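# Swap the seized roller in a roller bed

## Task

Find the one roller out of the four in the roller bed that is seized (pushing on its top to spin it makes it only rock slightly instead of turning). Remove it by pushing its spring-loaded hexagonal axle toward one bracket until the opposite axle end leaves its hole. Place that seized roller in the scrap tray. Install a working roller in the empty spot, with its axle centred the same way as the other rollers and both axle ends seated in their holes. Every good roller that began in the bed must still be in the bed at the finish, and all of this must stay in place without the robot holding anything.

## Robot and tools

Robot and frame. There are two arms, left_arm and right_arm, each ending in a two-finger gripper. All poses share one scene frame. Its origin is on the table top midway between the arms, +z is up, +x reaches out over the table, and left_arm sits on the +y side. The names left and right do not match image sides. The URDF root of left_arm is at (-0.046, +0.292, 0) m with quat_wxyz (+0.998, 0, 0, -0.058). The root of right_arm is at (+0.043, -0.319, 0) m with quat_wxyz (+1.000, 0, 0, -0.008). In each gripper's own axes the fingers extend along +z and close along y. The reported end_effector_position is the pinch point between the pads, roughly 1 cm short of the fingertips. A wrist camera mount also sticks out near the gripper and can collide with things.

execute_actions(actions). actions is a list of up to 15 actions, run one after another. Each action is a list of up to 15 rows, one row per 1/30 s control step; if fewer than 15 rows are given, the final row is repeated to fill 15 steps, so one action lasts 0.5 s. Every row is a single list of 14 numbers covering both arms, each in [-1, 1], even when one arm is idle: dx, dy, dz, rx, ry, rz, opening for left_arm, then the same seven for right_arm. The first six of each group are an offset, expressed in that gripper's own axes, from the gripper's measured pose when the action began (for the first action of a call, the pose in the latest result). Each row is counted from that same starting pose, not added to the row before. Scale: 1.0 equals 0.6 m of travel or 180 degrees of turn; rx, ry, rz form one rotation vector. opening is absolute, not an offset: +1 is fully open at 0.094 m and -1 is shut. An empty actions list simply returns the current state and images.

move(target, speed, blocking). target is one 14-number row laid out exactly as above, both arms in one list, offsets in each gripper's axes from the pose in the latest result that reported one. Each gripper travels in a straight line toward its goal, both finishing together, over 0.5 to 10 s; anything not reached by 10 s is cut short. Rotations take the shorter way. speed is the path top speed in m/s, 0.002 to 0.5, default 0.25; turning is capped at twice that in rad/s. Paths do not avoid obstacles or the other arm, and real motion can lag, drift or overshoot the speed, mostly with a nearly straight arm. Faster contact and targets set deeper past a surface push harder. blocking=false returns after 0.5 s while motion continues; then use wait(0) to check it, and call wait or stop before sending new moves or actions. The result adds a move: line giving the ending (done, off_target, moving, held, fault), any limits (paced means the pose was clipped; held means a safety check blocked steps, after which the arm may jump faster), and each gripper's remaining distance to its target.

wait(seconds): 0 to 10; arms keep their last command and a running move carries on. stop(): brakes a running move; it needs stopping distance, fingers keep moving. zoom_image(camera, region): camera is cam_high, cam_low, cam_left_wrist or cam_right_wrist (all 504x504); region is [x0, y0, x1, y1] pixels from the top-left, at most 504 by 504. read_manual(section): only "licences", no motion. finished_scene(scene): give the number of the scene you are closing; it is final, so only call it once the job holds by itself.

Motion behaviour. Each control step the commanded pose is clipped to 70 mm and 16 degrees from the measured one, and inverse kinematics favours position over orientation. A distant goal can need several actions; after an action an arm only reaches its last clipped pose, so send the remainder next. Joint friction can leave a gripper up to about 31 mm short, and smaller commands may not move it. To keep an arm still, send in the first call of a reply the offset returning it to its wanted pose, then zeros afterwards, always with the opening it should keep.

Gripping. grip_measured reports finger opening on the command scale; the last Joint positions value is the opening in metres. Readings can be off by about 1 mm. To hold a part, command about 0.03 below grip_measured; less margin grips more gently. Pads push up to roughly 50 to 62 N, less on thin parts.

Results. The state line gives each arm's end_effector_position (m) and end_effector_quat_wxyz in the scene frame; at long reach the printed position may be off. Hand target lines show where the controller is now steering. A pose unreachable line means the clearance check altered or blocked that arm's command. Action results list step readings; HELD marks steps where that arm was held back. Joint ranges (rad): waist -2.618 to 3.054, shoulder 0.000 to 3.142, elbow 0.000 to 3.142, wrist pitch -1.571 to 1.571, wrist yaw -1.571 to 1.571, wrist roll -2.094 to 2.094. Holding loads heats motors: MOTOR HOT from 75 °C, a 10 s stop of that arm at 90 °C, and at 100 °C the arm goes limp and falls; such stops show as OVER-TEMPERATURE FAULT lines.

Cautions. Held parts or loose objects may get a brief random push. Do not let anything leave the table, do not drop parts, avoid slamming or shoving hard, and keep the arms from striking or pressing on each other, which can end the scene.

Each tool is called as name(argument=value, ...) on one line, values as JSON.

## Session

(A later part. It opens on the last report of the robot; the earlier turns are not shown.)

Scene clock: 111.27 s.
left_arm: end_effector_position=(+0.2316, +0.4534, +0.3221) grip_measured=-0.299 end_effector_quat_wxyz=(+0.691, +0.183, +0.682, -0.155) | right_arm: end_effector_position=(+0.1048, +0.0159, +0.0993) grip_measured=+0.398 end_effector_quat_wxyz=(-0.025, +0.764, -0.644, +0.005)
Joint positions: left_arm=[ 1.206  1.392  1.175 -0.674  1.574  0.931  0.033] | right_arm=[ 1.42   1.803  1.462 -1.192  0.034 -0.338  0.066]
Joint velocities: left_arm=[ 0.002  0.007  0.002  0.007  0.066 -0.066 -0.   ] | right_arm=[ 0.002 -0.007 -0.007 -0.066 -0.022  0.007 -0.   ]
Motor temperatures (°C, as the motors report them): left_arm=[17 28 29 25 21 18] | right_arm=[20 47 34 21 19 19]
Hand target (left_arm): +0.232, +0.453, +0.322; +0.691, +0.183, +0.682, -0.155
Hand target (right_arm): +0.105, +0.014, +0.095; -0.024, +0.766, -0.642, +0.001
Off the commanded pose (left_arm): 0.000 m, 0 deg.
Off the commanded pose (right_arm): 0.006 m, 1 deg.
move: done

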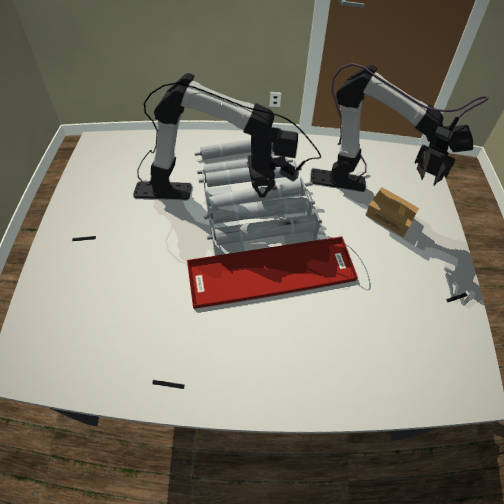

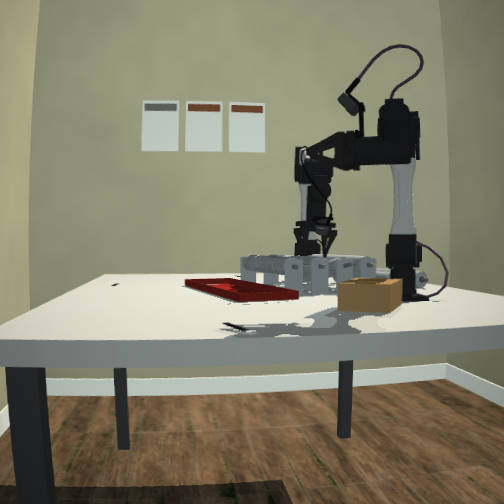

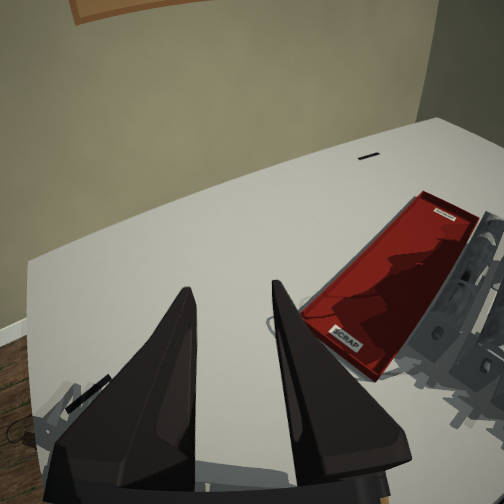

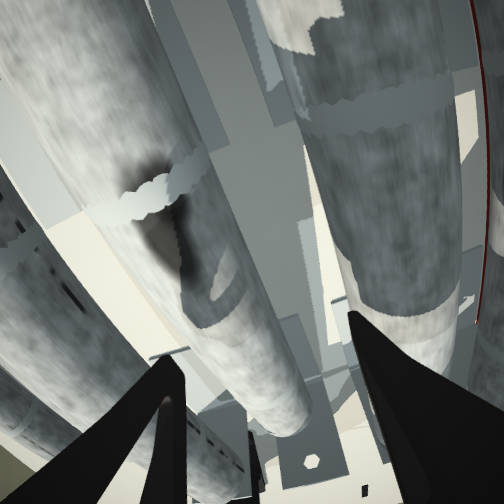

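move(target=[0,0,0,0,0,0,-0.3, 0.02,0.035,0,0,0,0,0.4], speed=0.05)

move(target=[0,0,0,0,0,0,-0.3, 0,0,0.1,0,0,0,0.4], speed=0.05)

move(target=[0,0,0,0,0,0,-0.3, 0,0,0,0,0,0,-0.15])

move(target=[0,0,0,0,0,0,-0.3, 0,0.02,-0.12,0,0.06,0,-0.15], speed=0.03)

zoom_image(camera="cam_high", region=[180,130,340,260])

Scene clock: 116.00 s.
left_arm: end_effector_position=(+0.2316, +0.4534, +0.3221) grip_measured=-0.299 end_effector_quat_wxyz=(+0.691, +0.183, +0.682, -0.155) | right_arm: end_effector_position=(+0.0882, +0.0036, +0.1016) grip_measured=+0.398 end_effector_quat_wxyz=(-0.024, +0.765, -0.643, +0.003)
Joint positions: left_arm=[ 1.206  1.392  1.175 -0.674  1.574  0.931  0.033] | right_arm=[ 1.463  1.746  1.401 -1.188  0.031 -0.297  0.066]
Joint velocities: left_arm=[ 0.007 -0.012  0.007  0.007  0.066 -0.007  0.001] | right_arm=[ 0.007  0.017  0.002 -0.037 -0.007 -0.022  0.001]
Motor temperatures (°C, as the motors report them): left_arm=[17 28 29 25 21 18] | right_arm=[20 46 34 21 19 19]
Hand target (left_arm): +0.232, +0.453, +0.322; +0.691, +0.183, +0.682, -0.155
Hand target (right_arm): +0.086, +0.000, +0.098; -0.025, +0.764, -0.644, +0.005
Off the commanded pose (left_arm): 0.000 m, 0 deg.
Off the commanded pose (right_arm): 0.005 m, 0 deg.
move: done

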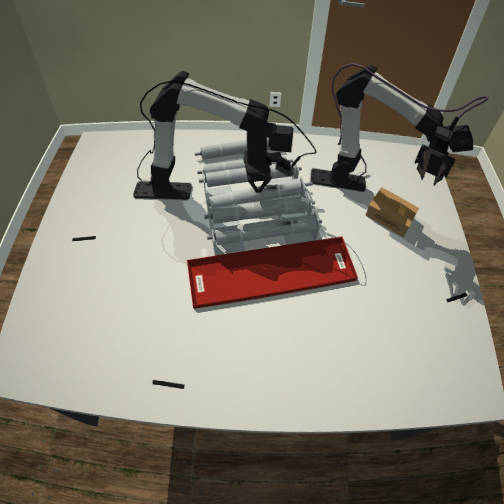

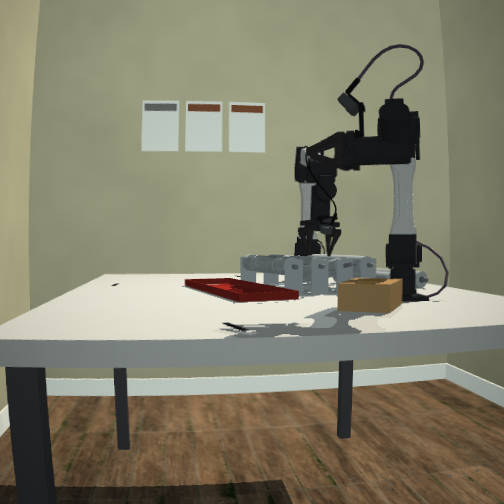

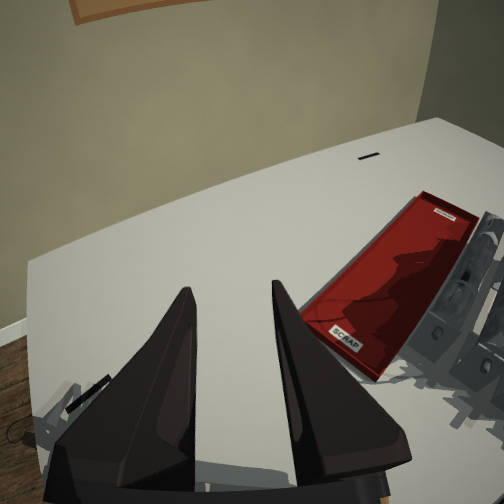

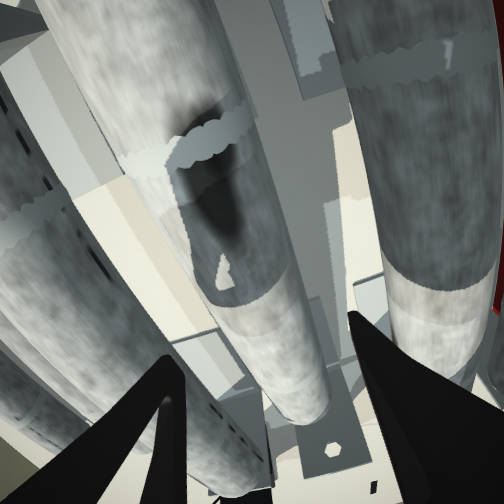

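Scene clock: 117.67 s.
left_arm: end_effector_position=(+0.2316, +0.4534, +0.3221) grip_measured=-0.299 end_effector_quat_wxyz=(+0.691, +0.183, +0.682, -0.155) | right_arm: end_effector_position=(+0.0889, +0.0095, +0.0531) grip_measured=+0.398 end_effector_quat_wxyz=(-0.034, +0.766, -0.642, -0.003)
Joint positions: left_arm=[ 1.206  1.392  1.175 -0.674  1.574  0.931  0.033] | right_arm=[ 1.463  1.784  1.25  -0.976  0.031 -0.3    0.066]
Joint velocities: left_arm=[-0.012 -0.002  0.002 -0.051 -0.037  0.007  0.001] | right_arm=[-0.027  0.012  0.002  0.007  0.022 -0.022  0.   ]
Motor temperatures (°C, as the motors report them): left_arm=[17 28 30 25 21 18] | right_arm=[20 46 33 21 19 19]
Hand target (left_arm): +0.232, +0.453, +0.322; +0.691, +0.183, +0.682, -0.155
Hand target (right_arm): +0.091, +0.005, +0.042; -0.024, +0.765, -0.643, +0.003
Off the commanded pose (left_arm): 0.000 m, 0 deg.
Off the commanded pose (right_arm): 0.012 m, 1 deg.
move: off_target (right_arm)

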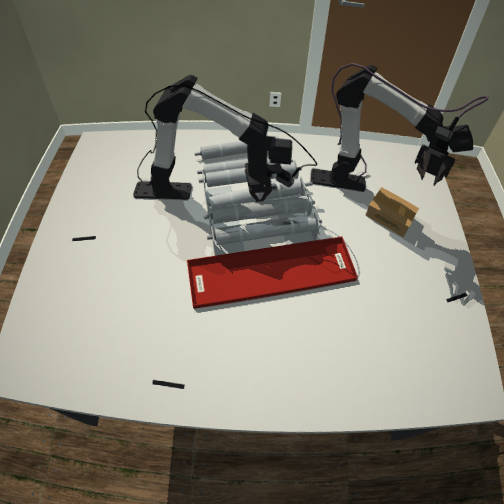

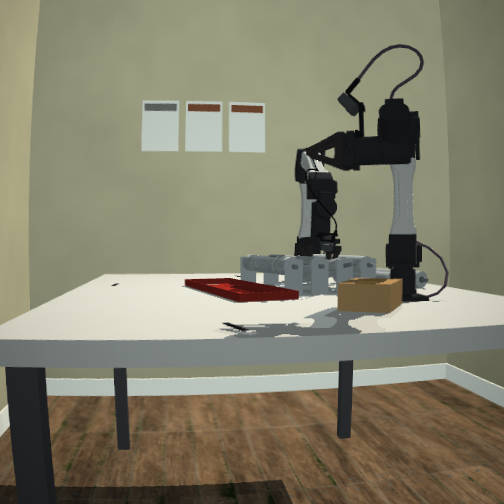

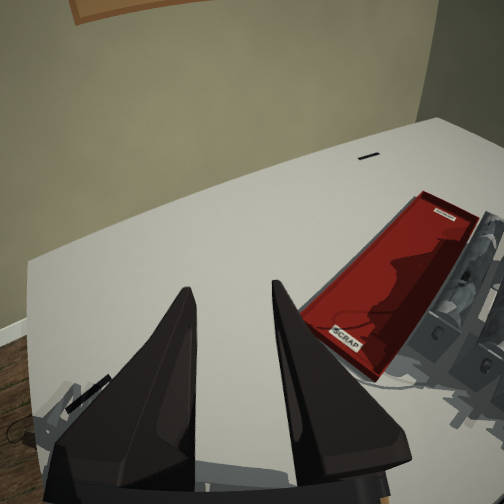

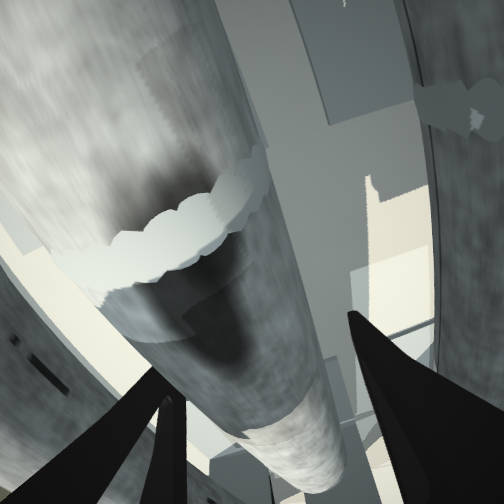

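Scene clock: 118.17 s.
left_arm: end_effector_position=(+0.2316, +0.4534, +0.3221) grip_measured=-0.299 end_effector_quat_wxyz=(+0.691, +0.183, +0.682, -0.155) | right_arm: end_effector_position=(+0.0861, +0.0091, +0.0530) grip_measured=+0.011 end_effector_quat_wxyz=(-0.030, +0.766, -0.642, -0.007)
Joint positions: left_arm=[ 1.206  1.392  1.175 -0.674  1.574  0.931  0.033] | right_arm=[ 1.465  1.784  1.25  -0.979  0.02  -0.298  0.047]
Joint velocities: left_arm=[ 0.002 -0.007 -0.007 -0.066  0.051  0.022 -0.   ] | right_arm=[-0.017 -0.017 -0.017  0.037  0.11  -0.051 -0.   ]
Motor temperatures (°C, as the motors report them): left_arm=[17 28 30 25 21 18] | right_arm=[20 46 33 21 19 19]
Hand target (left_arm): +0.232, +0.453, +0.322; +0.691, +0.183, +0.682, -0.155
Hand target (right_arm): +0.089, +0.010, +0.053; -0.034, +0.766, -0.642, -0.003
Off the commanded pose (left_arm): 0.000 m, 0 deg.
Off the commanded pose (right_arm): 0.003 m, 1 deg.
move: done

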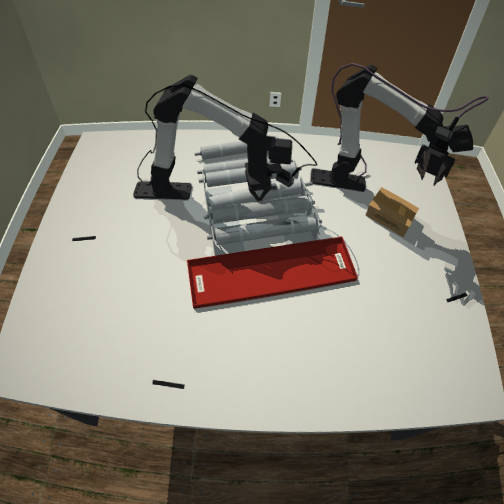

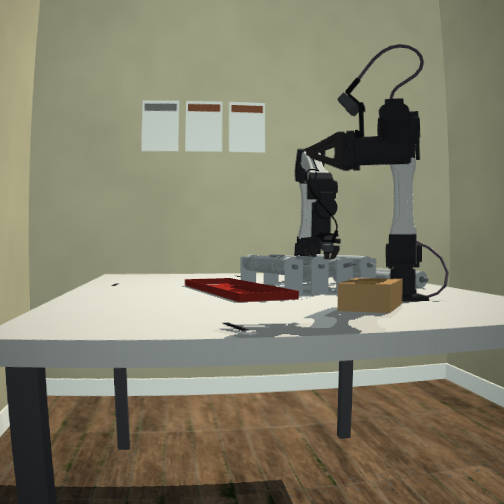

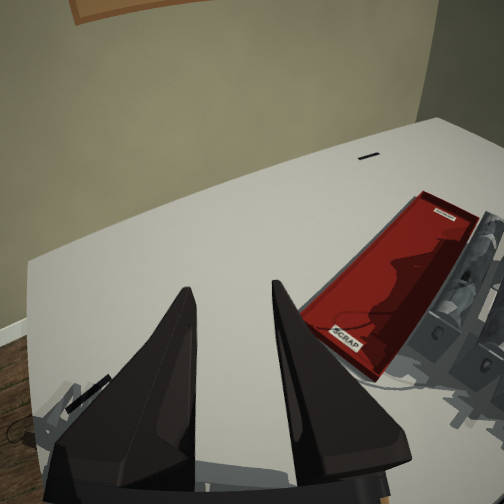

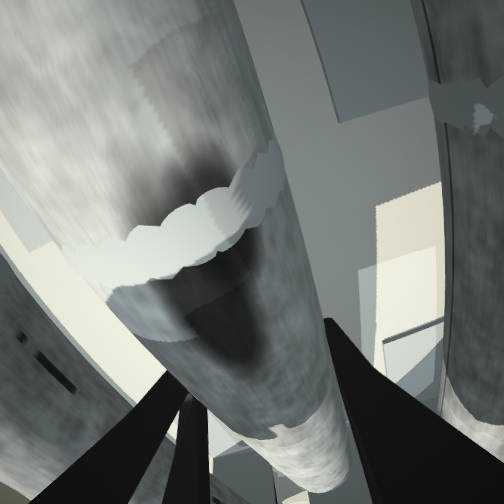

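Scene clock: 121.60 s.
left_arm: end_effector_position=(+0.2316, +0.4534, +0.3221) grip_measured=-0.299 end_effector_quat_wxyz=(+0.691, +0.183, +0.682, -0.155) | right_arm: end_effector_position=(+0.0788, +0.0039, +0.1038) grip_measured=+0.011 end_effector_quat_wxyz=(+0.032, +0.752, -0.654, +0.074)
Joint positions: left_arm=[ 1.206  1.392  1.175 -0.674  1.574  0.931  0.033] | right_arm=[ 1.517  1.91   1.607 -1.41   0.08  -0.203  0.047]
Joint velocities: left_arm=[-0.002  0.007  0.017 -0.007  0.051 -0.037  0.   ] | right_arm=[-0.012 -0.002  0.017  0.022  0.037 -0.037 -0.   ]
Motor temperatures (°C, as the motors report them): left_arm=[17 28 30 25 21 18] | right_arm=[20 46 34 21 19 19]
Hand target (left_arm): +0.232, +0.453, +0.322; +0.691, +0.183, +0.682, -0.155
Hand target (right_arm): +0.072, +0.003, +0.123; +0.029, +0.762, -0.643, +0.066
Off the commanded pose (left_arm): 0.000 m, 0 deg.
Off the commanded pose (right_arm): 0.022 m, 2 deg.
move: off_target (right_arm)

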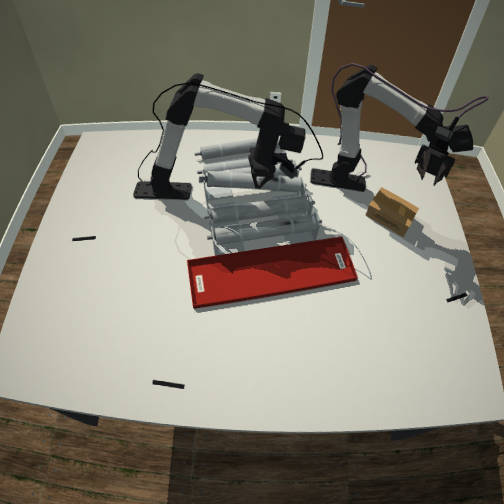

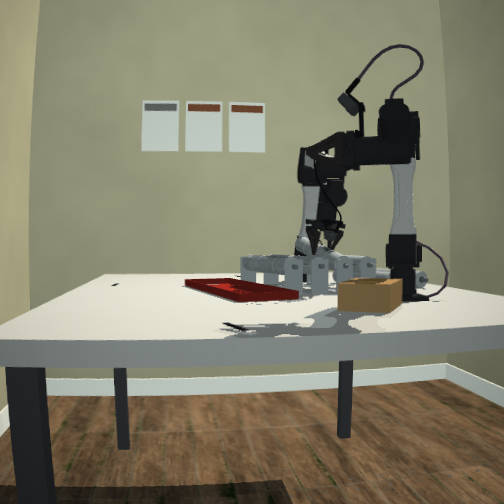

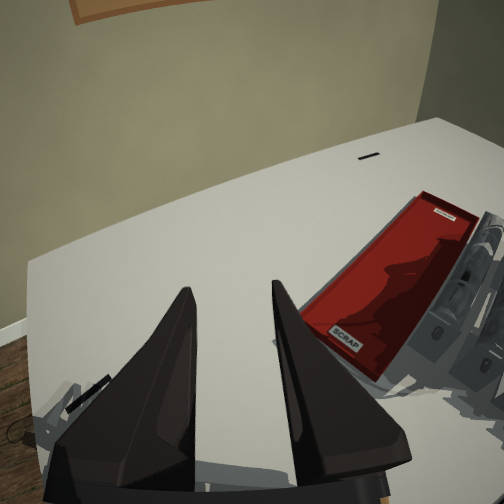

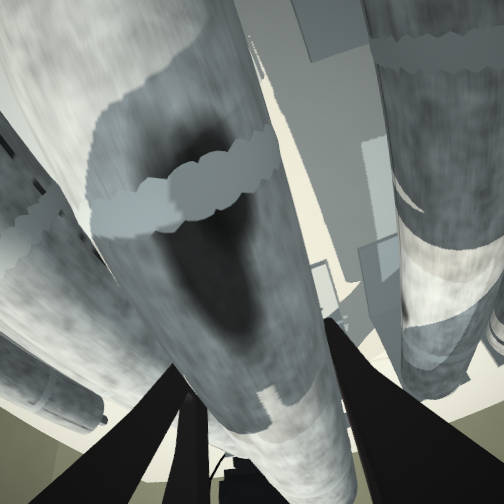

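Region (180, 130, 340, 260) of cam_high's 504x504 image, scaled by 3.150, with more detail than that image has; it fills the top 410 rows of this view, and the rest is white.

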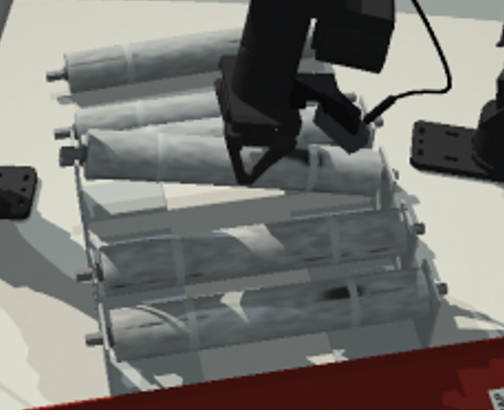

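execute_actions(actions=[])

move(target=[0,0,0,0,0,0,1,0.08,0,0,0,0,0,-0.15], speed=0.03)

move(target=[0,0,0,0,0,0,1,0,0,-0.13,0,0,0,-0.15], speed=0.05)

Scene clock: 130.83 s.
left_arm: end_effector_position=(+0.2316, +0.4534, +0.3221) grip_measured=-0.299 end_effector_quat_wxyz=(+0.691, +0.183, +0.682, -0.155) | right_arm: end_effector_position=(+0.0788, +0.0039, +0.1038) grip_measured=+0.011 end_effector_quat_wxyz=(+0.032, +0.752, -0.654, +0.074)
Joint positions: left_arm=[ 1.206  1.392  1.175 -0.674  1.574  0.931  0.033] | right_arm=[ 1.517  1.91   1.607 -1.41   0.08  -0.203  0.047]
Joint velocities: left_arm=[ 0.002 -0.002  0.002 -0.007 -0.051  0.022 -0.   ] | right_arm=[ 0.007  0.002  0.007  0.007 -0.066  0.037  0.001]
Motor temperatures (°C, as the motors report them): left_arm=[17 28 30 25 21 18] | right_arm=[20 46 36 21 19 19]
Hand target (left_arm): +0.232, +0.453, +0.322; +0.691, +0.183, +0.682, -0.155
Hand target (right_arm): +0.072, +0.003, +0.123; +0.029, +0.762, -0.643, +0.066
Off the commanded pose (left_arm): 0.000 m, 0 deg.
Off the commanded pose (right_arm): 0.022 m, 2 deg.

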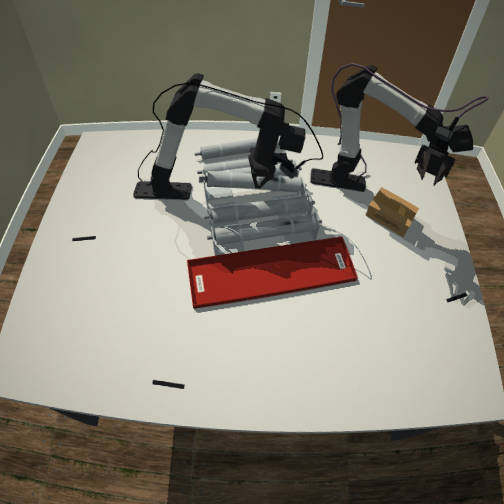

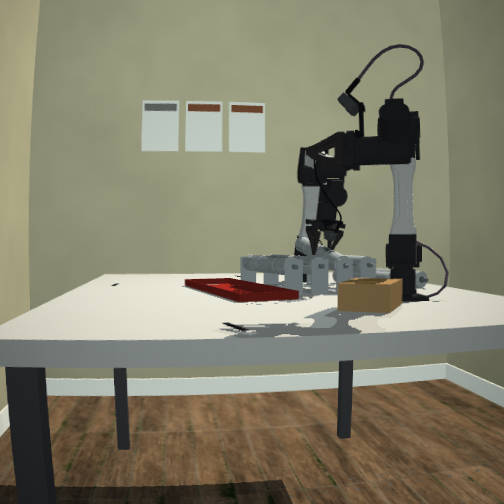

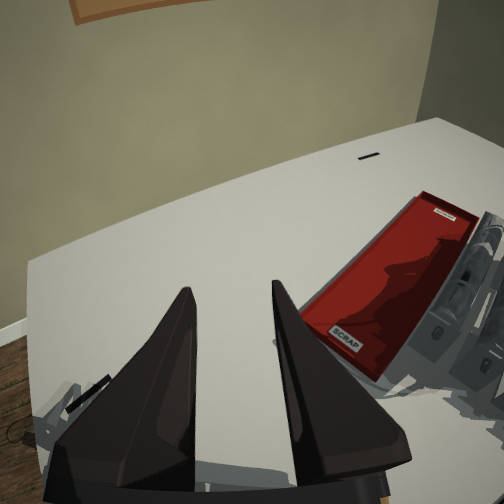

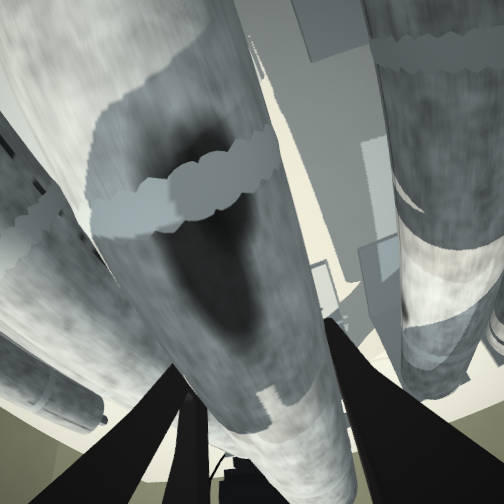

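Scene clock: 132.67 s.
left_arm: end_effector_position=(+0.2316, +0.4534, +0.3221) grip_measured=+1.000 end_effector_quat_wxyz=(+0.691, +0.183, +0.682, -0.155) | right_arm: end_effector_position=(+0.0794, -0.0001, +0.0954) grip_measured=+0.011 end_effector_quat_wxyz=(-0.003, +0.753, -0.658, +0.030)
Joint positions: left_arm=[ 1.206  1.392  1.175 -0.674  1.574  0.931  0.094] | right_arm=[ 1.5    1.794  1.435 -1.242  0.052 -0.221  0.047]
Joint velocities: left_arm=[-0.007 -0.007 -0.007 -0.007 -0.007 -0.037  0.   ] | right_arm=[ 0.002 -0.007  0.002 -0.007 -0.007  0.051  0.   ]
Motor temperatures (°C, as the motors report them): left_arm=[17 28 30 25 21 18] | right_arm=[20 47 36 21 19 19]
Hand target (left_arm): +0.232, +0.453, +0.322; +0.691, +0.183, +0.682, -0.155
Hand target (right_arm): +0.085, -0.039, +0.110; +0.032, +0.753, -0.654, +0.073
Off the commanded pose (left_arm): 0.000 m, 0 deg.
Off the commanded pose (right_arm): 0.046 m, 6 deg.
move: off_target (right_arm)

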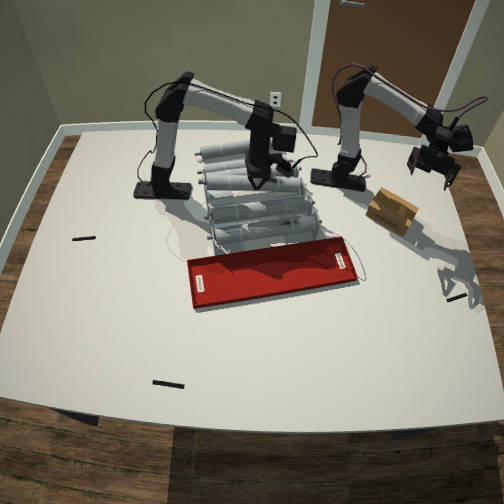

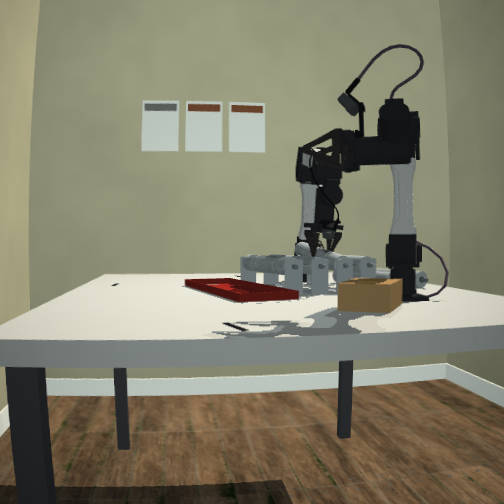

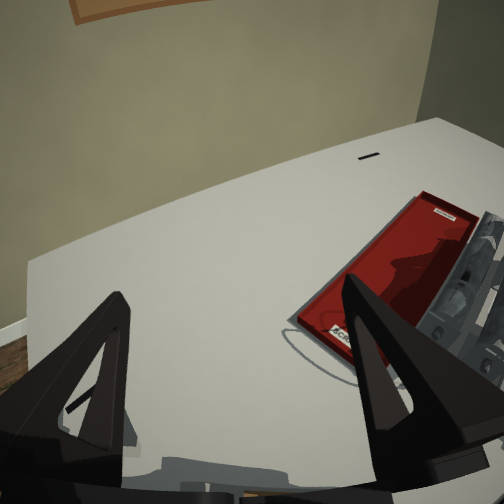

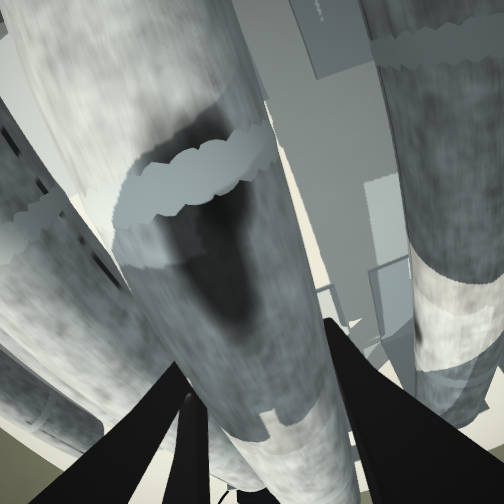

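Scene clock: 134.47 s.
left_arm: end_effector_position=(+0.2316, +0.4534, +0.3221) grip_measured=+1.000 end_effector_quat_wxyz=(+0.691, +0.183, +0.682, -0.155) | right_arm: end_effector_position=(+0.0813, -0.0001, +0.1118) grip_measured=+0.011 end_effector_quat_wxyz=(+0.031, +0.755, -0.652, +0.069)
Joint positions: left_arm=[ 1.206  1.392  1.175 -0.674  1.574  0.931  0.094] | right_arm=[ 1.506  1.885  1.607 -1.425  0.074 -0.222  0.047]
Joint velocities: left_arm=[ 0.002  0.017  0.012 -0.007  0.007 -0.022  0.   ] | right_arm=[ 0.007  0.022 -0.007 -0.051 -0.051 -0.007 -0.   ]
Motor temperatures (°C, as the motors report them): left_arm=[17 28 30 25 21 18] | right_arm=[20 47 36 21 19 19]
Hand target (left_arm): +0.232, +0.453, +0.322; +0.691, +0.183, +0.682, -0.155
Hand target (right_arm): +0.075, -0.000, +0.168; -0.005, +0.753, -0.657, +0.029
Off the commanded pose (left_arm): 0.000 m, 0 deg.
Off the commanded pose (right_arm): 0.062 m, 6 deg.
move: off_target (right_arm)

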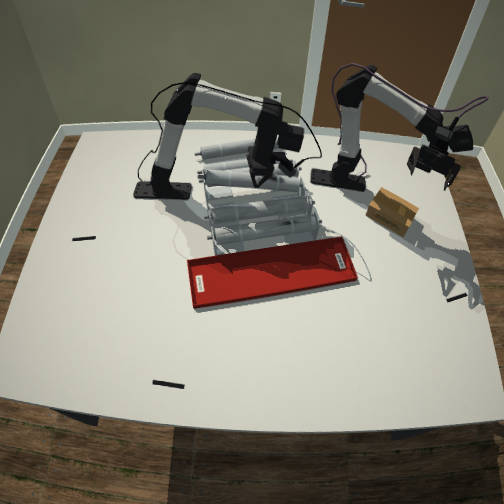

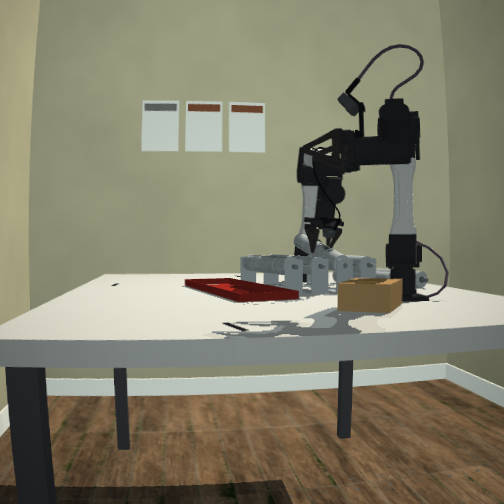

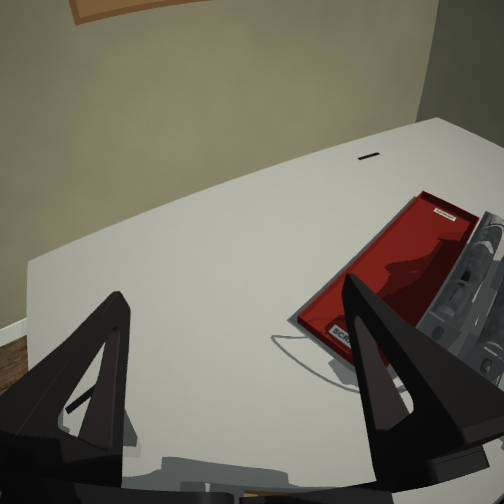

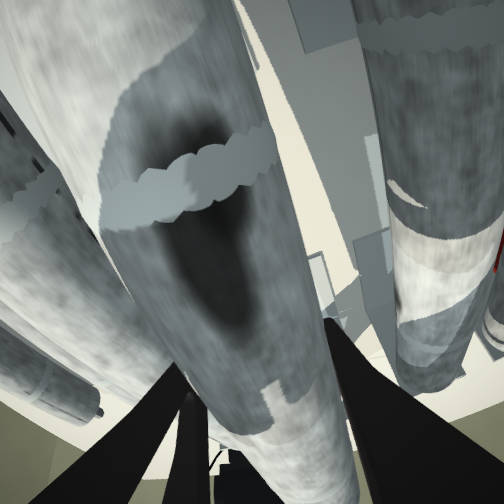

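Needs more tilt; combine.

move(target=[0,0,0,0,0,0,1,0.08,0,-0.07,0,0.05,0,-0.15], speed=0.03)

Scene clock: 138.53 s.
left_arm: end_effector_position=(+0.2316, +0.4534, +0.3221) grip_measured=+1.000 end_effector_quat_wxyz=(+0.691, +0.183, +0.682, -0.155) | right_arm: end_effector_position=(+0.0831, -0.0118, +0.1126) grip_measured=+0.011 end_effector_quat_wxyz=(+0.031, +0.755, -0.651, +0.075)
Joint positions: left_arm=[ 1.206  1.392  1.175 -0.674  1.574  0.931  0.094] | right_arm=[ 1.503  1.845  1.557 -1.42   0.085 -0.226  0.047]
Joint velocities: left_arm=[-0.022 -0.002 -0.012 -0.081  0.037  0.037  0.   ] | right_arm=[-0.012  0.007  0.002 -0.051  0.051  0.037 -0.001]
Motor temperatures (°C, as the motors report them): left_arm=[17 28 30 25 21 18] | right_arm=[20 49 37 22 19 19]
Hand target (left_arm): +0.232, +0.453, +0.322; +0.691, +0.183, +0.682, -0.155
Hand target (right_arm): +0.086, -0.039, +0.153; +0.024, +0.755, -0.650, +0.087
Off the commanded pose (left_arm): 0.000 m, 0 deg.
Off the commanded pose (right_arm): 0.056 m, 9 deg.
joint sent to its limit (right arm) — the command would take joint 4 (wrist pitch) past its lower limit, so that joint was sent only as far as its limit.
move: off_target (right_arm)

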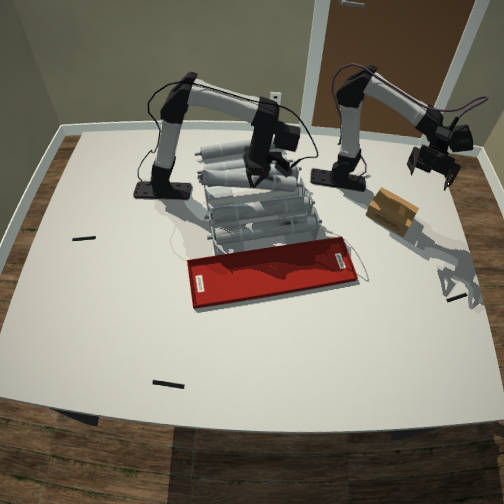

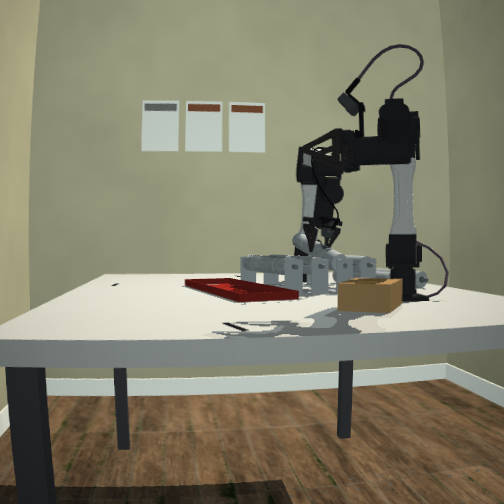

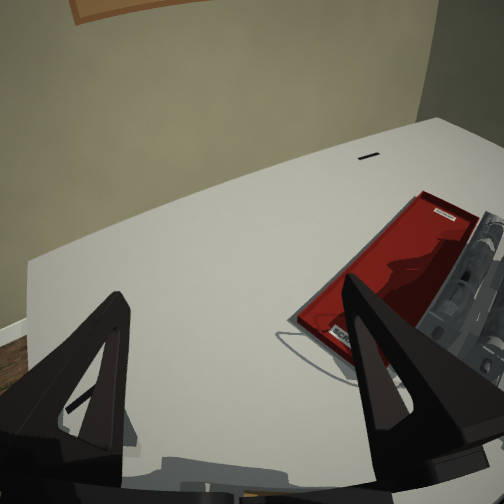

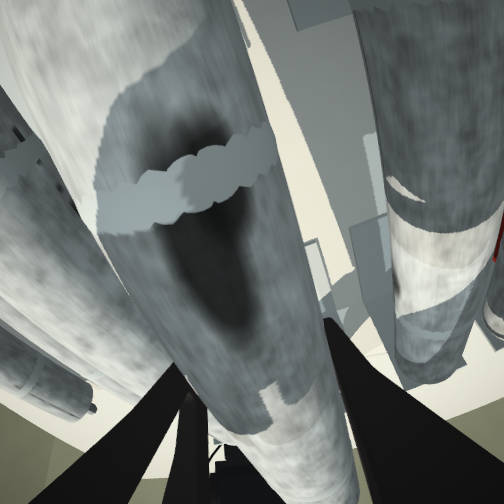

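Moving; less binding.

move(target=[0,0,0,0,0,0,1,0.08,0,-0.03,0,0,0,-0.15], speed=0.03)

move(target=[0,0,0,0,0,0,1,0,0,-0.1,0,0,0,-0.15], speed=0.05)

Scene clock: 141.93 s.
left_arm: end_effector_position=(+0.2316, +0.4534, +0.3221) grip_measured=+1.000 end_effector_quat_wxyz=(+0.691, +0.183, +0.682, -0.155) | right_arm: end_effector_position=(+0.0860, -0.0421, +0.1265) grip_measured=+0.011 end_effector_quat_wxyz=(+0.028, +0.755, -0.652, +0.065)
Joint positions: left_arm=[ 1.206  1.392  1.175 -0.674  1.574  0.931  0.094] | right_arm=[ 1.477  1.714  1.455 -1.433  0.074 -0.252  0.047]
Joint velocities: left_arm=[ 0.002  0.007  0.007  0.022 -0.007  0.051  0.   ] | right_arm=[ 0.002 -0.002 -0.002 -0.022  0.081  0.007 -0.   ]
Motor temperatures (°C, as the motors report them): left_arm=[17 28 30 25 21 18] | right_arm=[20 50 37 22 19 19]
Hand target (left_arm): +0.232, +0.453, +0.322; +0.691, +0.183, +0.682, -0.155
Hand target (right_arm): +0.089, -0.055, +0.137; +0.031, +0.755, -0.651, +0.074
Off the commanded pose (left_arm): 0.000 m, 0 deg.
Off the commanded pose (right_arm): 0.018 m, 1 deg.
move: off_target (right_arm)

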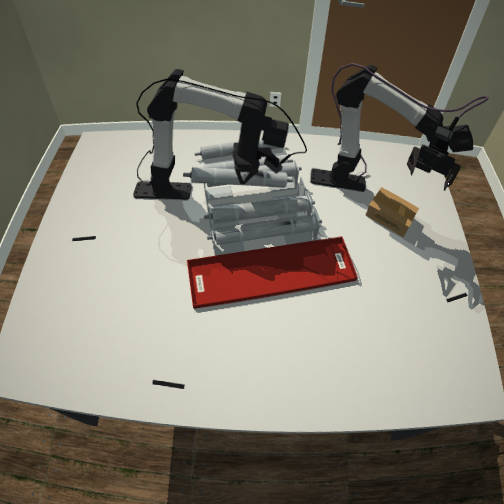

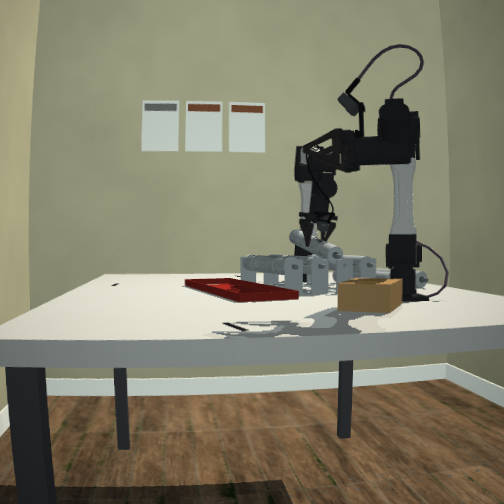

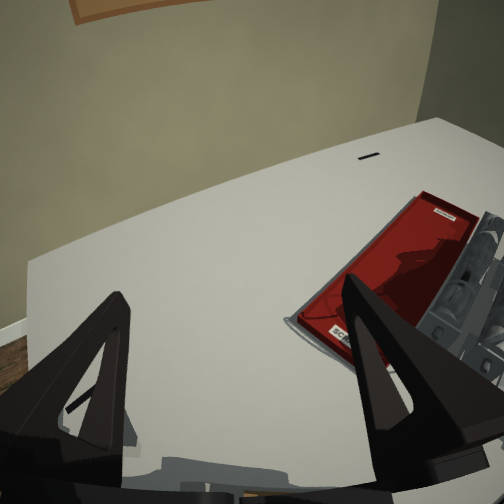

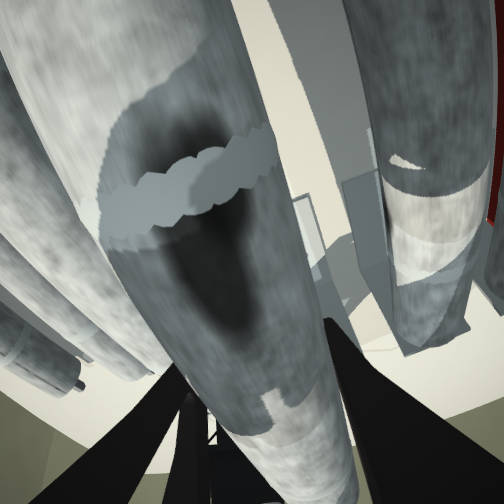

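Scene clock: 143.47 s.
left_arm: end_effector_position=(+0.2316, +0.4534, +0.3221) grip_measured=+1.000 end_effector_quat_wxyz=(+0.691, +0.183, +0.682, -0.155) | right_arm: end_effector_position=(+0.0825, -0.0316, +0.1652) grip_measured=+0.011 end_effector_quat_wxyz=(+0.003, +0.758, -0.651, +0.042)
Joint positions: left_arm=[ 1.206  1.392  1.175 -0.674  1.574  0.931  0.094] | right_arm=[ 1.487  1.698  1.597 -1.523  0.065 -0.249  0.047]
Joint velocities: left_arm=[-0.007 -0.002  0.012 -0.022 -0.007 -0.051  0.   ] | right_arm=[-0.007 -0.007  0.022 -0.022  0.022  0.037 -0.001]
Motor temperatures (°C, as the motors report them): left_arm=[17 28 30 25 21 18] | right_arm=[20 50 37 22 19 19]
Hand target (left_arm): +0.232, +0.453, +0.322; +0.691, +0.183, +0.682, -0.155
Hand target (right_arm): +0.082, -0.034, +0.185; -0.015, +0.758, -0.651, +0.035
Off the commanded pose (left_arm): 0.000 m, 0 deg.
Off the commanded pose (right_arm): 0.021 m, 4 deg.
joint sent to its limit (right arm) — the command would take joint 4 (wrist pitch) past its lower limit, so that joint was sent only as far as its limit.
move: off_target (right_arm)

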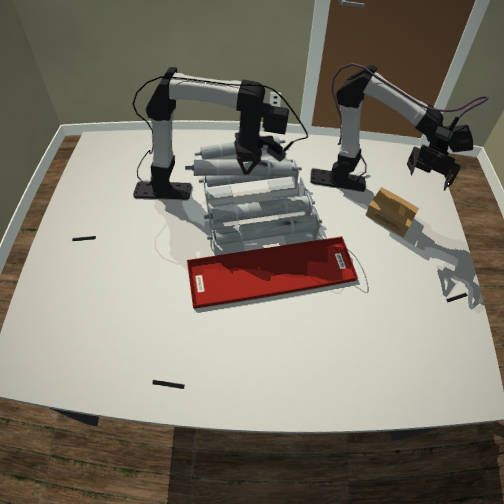

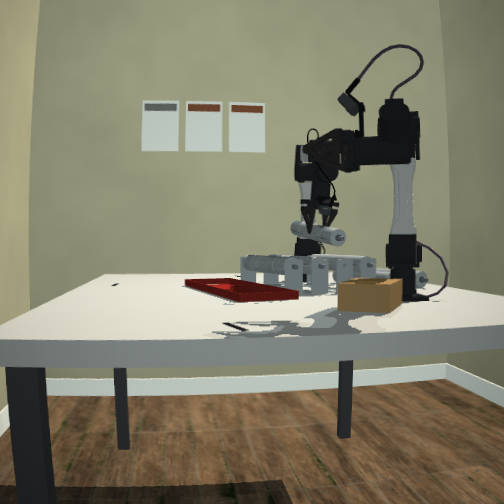

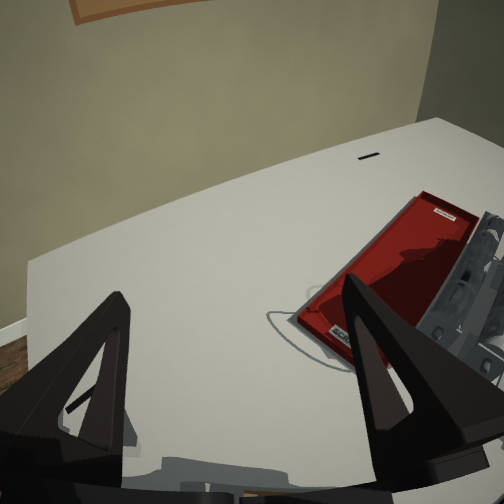

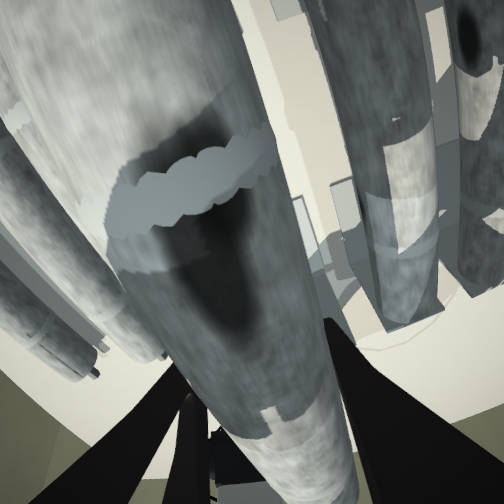

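move(target=[0,0,0,0,0,0,1,-0.06,-0.51,-0.03,0,-0.03,0,-0.15], speed=0.12)

move(target=[0,0,0,0,0,0,1,0,0,0.12,0,0,0,-0.15], speed=0.06)

Scene clock: 148.90 s.
left_arm: end_effector_position=(+0.2316, +0.4534, +0.3221) grip_measured=+1.000 end_effector_quat_wxyz=(+0.691, +0.183, +0.682, -0.155) | right_arm: end_effector_position=(+0.3739, +0.0561, +0.1692) grip_measured=+0.011 end_effector_quat_wxyz=(-0.126, +0.752, -0.647, +0.003)
Joint positions: left_arm=[ 1.206  1.392  1.175 -0.674  1.574  0.931  0.094] | right_arm=[ 0.865  2.406  2.646 -1.559  0.004 -0.873  0.048]
Joint velocities: left_arm=[-0.017  0.007  0.002  0.007 -0.081 -0.051  0.   ] | right_arm=[-0.007  0.007  0.017  0.051  0.051  0.022 -0.001]
Motor temperatures (°C, as the motors report them): left_arm=[17 28 31 25 21 18] | right_arm=[20 50 38 21 19 19]
Hand target (left_arm): +0.232, +0.453, +0.322; +0.691, +0.183, +0.682, -0.155
Hand target (right_arm): +0.376, +0.058, +0.200; -0.167, +0.750, -0.640, +0.005
Off the commanded pose (left_arm): 0.000 m, 0 deg.
Off the commanded pose (right_arm): 0.028 m, 11 deg.
joint sent to its limit (right arm) — the command would take joint 4 (wrist pitch) past its lower limit, so that joint was sent only as far as its limit.
move: off_target (right_arm)

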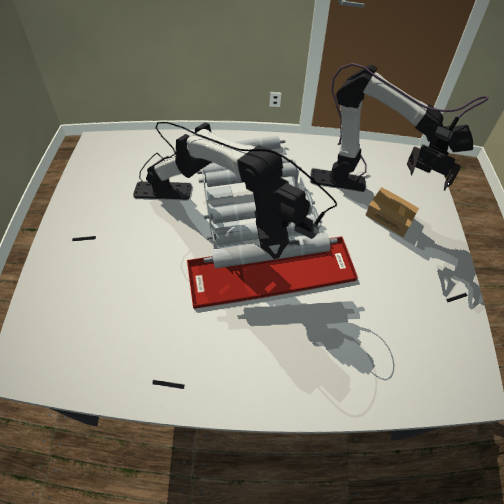

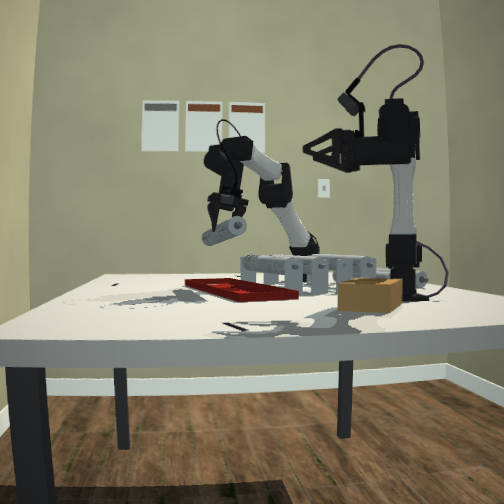

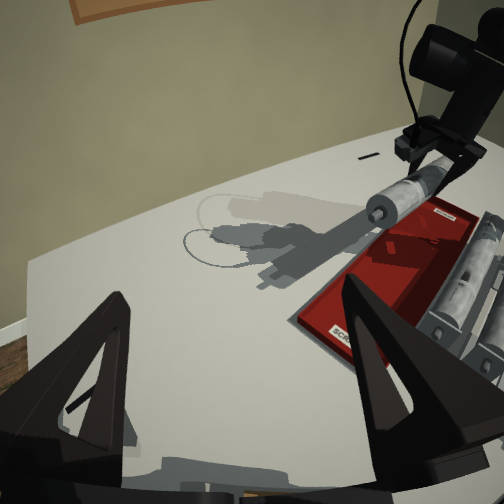

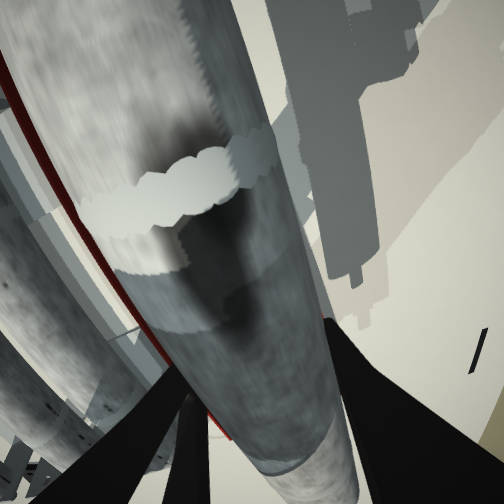

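Scene clock: 150.60 s.
left_arm: end_effector_position=(+0.2316, +0.4534, +0.3221) grip_measured=+1.000 end_effector_quat_wxyz=(+0.691, +0.183, +0.682, -0.155) | right_arm: end_effector_position=(+0.3756, +0.0587, +0.0690) grip_measured=+0.011 end_effector_quat_wxyz=(-0.075, +0.756, -0.650, +0.002)
Joint positions: left_arm=[ 1.206  1.392  1.175 -0.674  1.574  0.931  0.094] | right_arm=[ 0.865  2.406  2.251 -1.266  0.002 -0.873  0.047]
Joint velocities: left_arm=[-0.002  0.007 -0.017  0.007 -0.037  0.007  0.   ] | right_arm=[ 0.012  0.032 -0.002 -0.051 -0.007  0.037 -0.   ]
Motor temperatures (°C, as the motors report them): left_arm=[17 28 31 25 21 18] | right_arm=[20 51 38 22 19 19]
Hand target (left_arm): +0.232, +0.453, +0.322; +0.691, +0.183, +0.682, -0.155
Hand target (right_arm): +0.385, +0.067, +0.100; -0.125, +0.752, -0.647, +0.003
Off the commanded pose (left_arm): 0.000 m, 0 deg.
Off the commanded pose (right_arm): 0.034 m, 6 deg.
move: off_target (right_arm)

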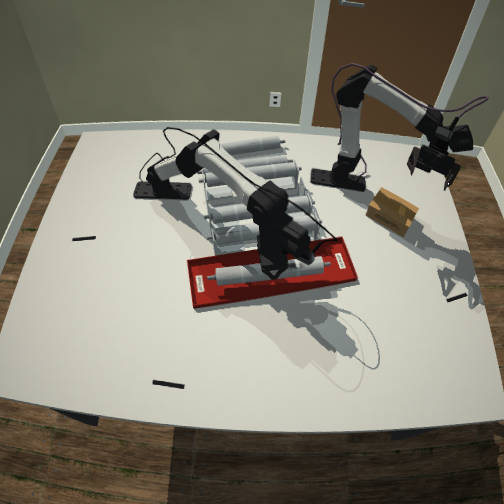

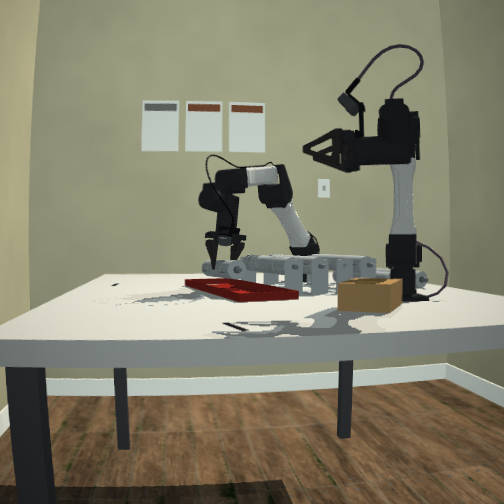

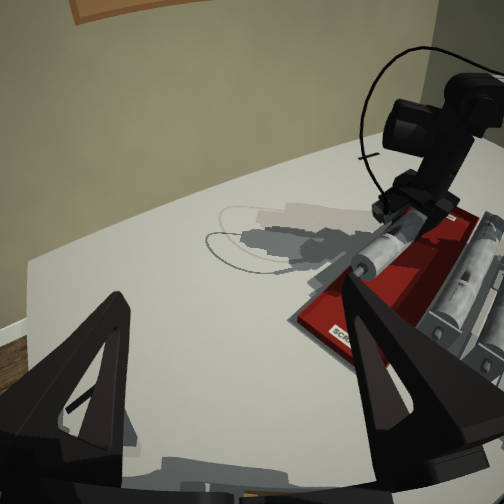

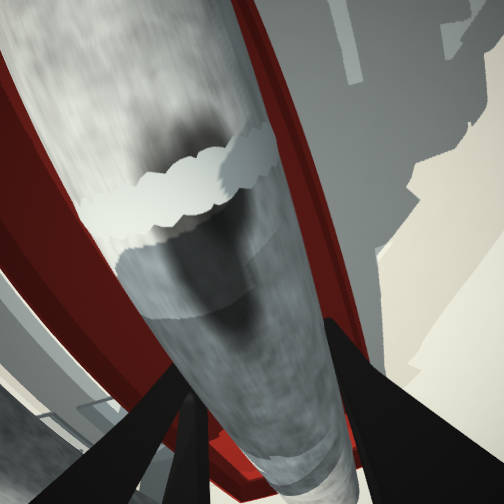

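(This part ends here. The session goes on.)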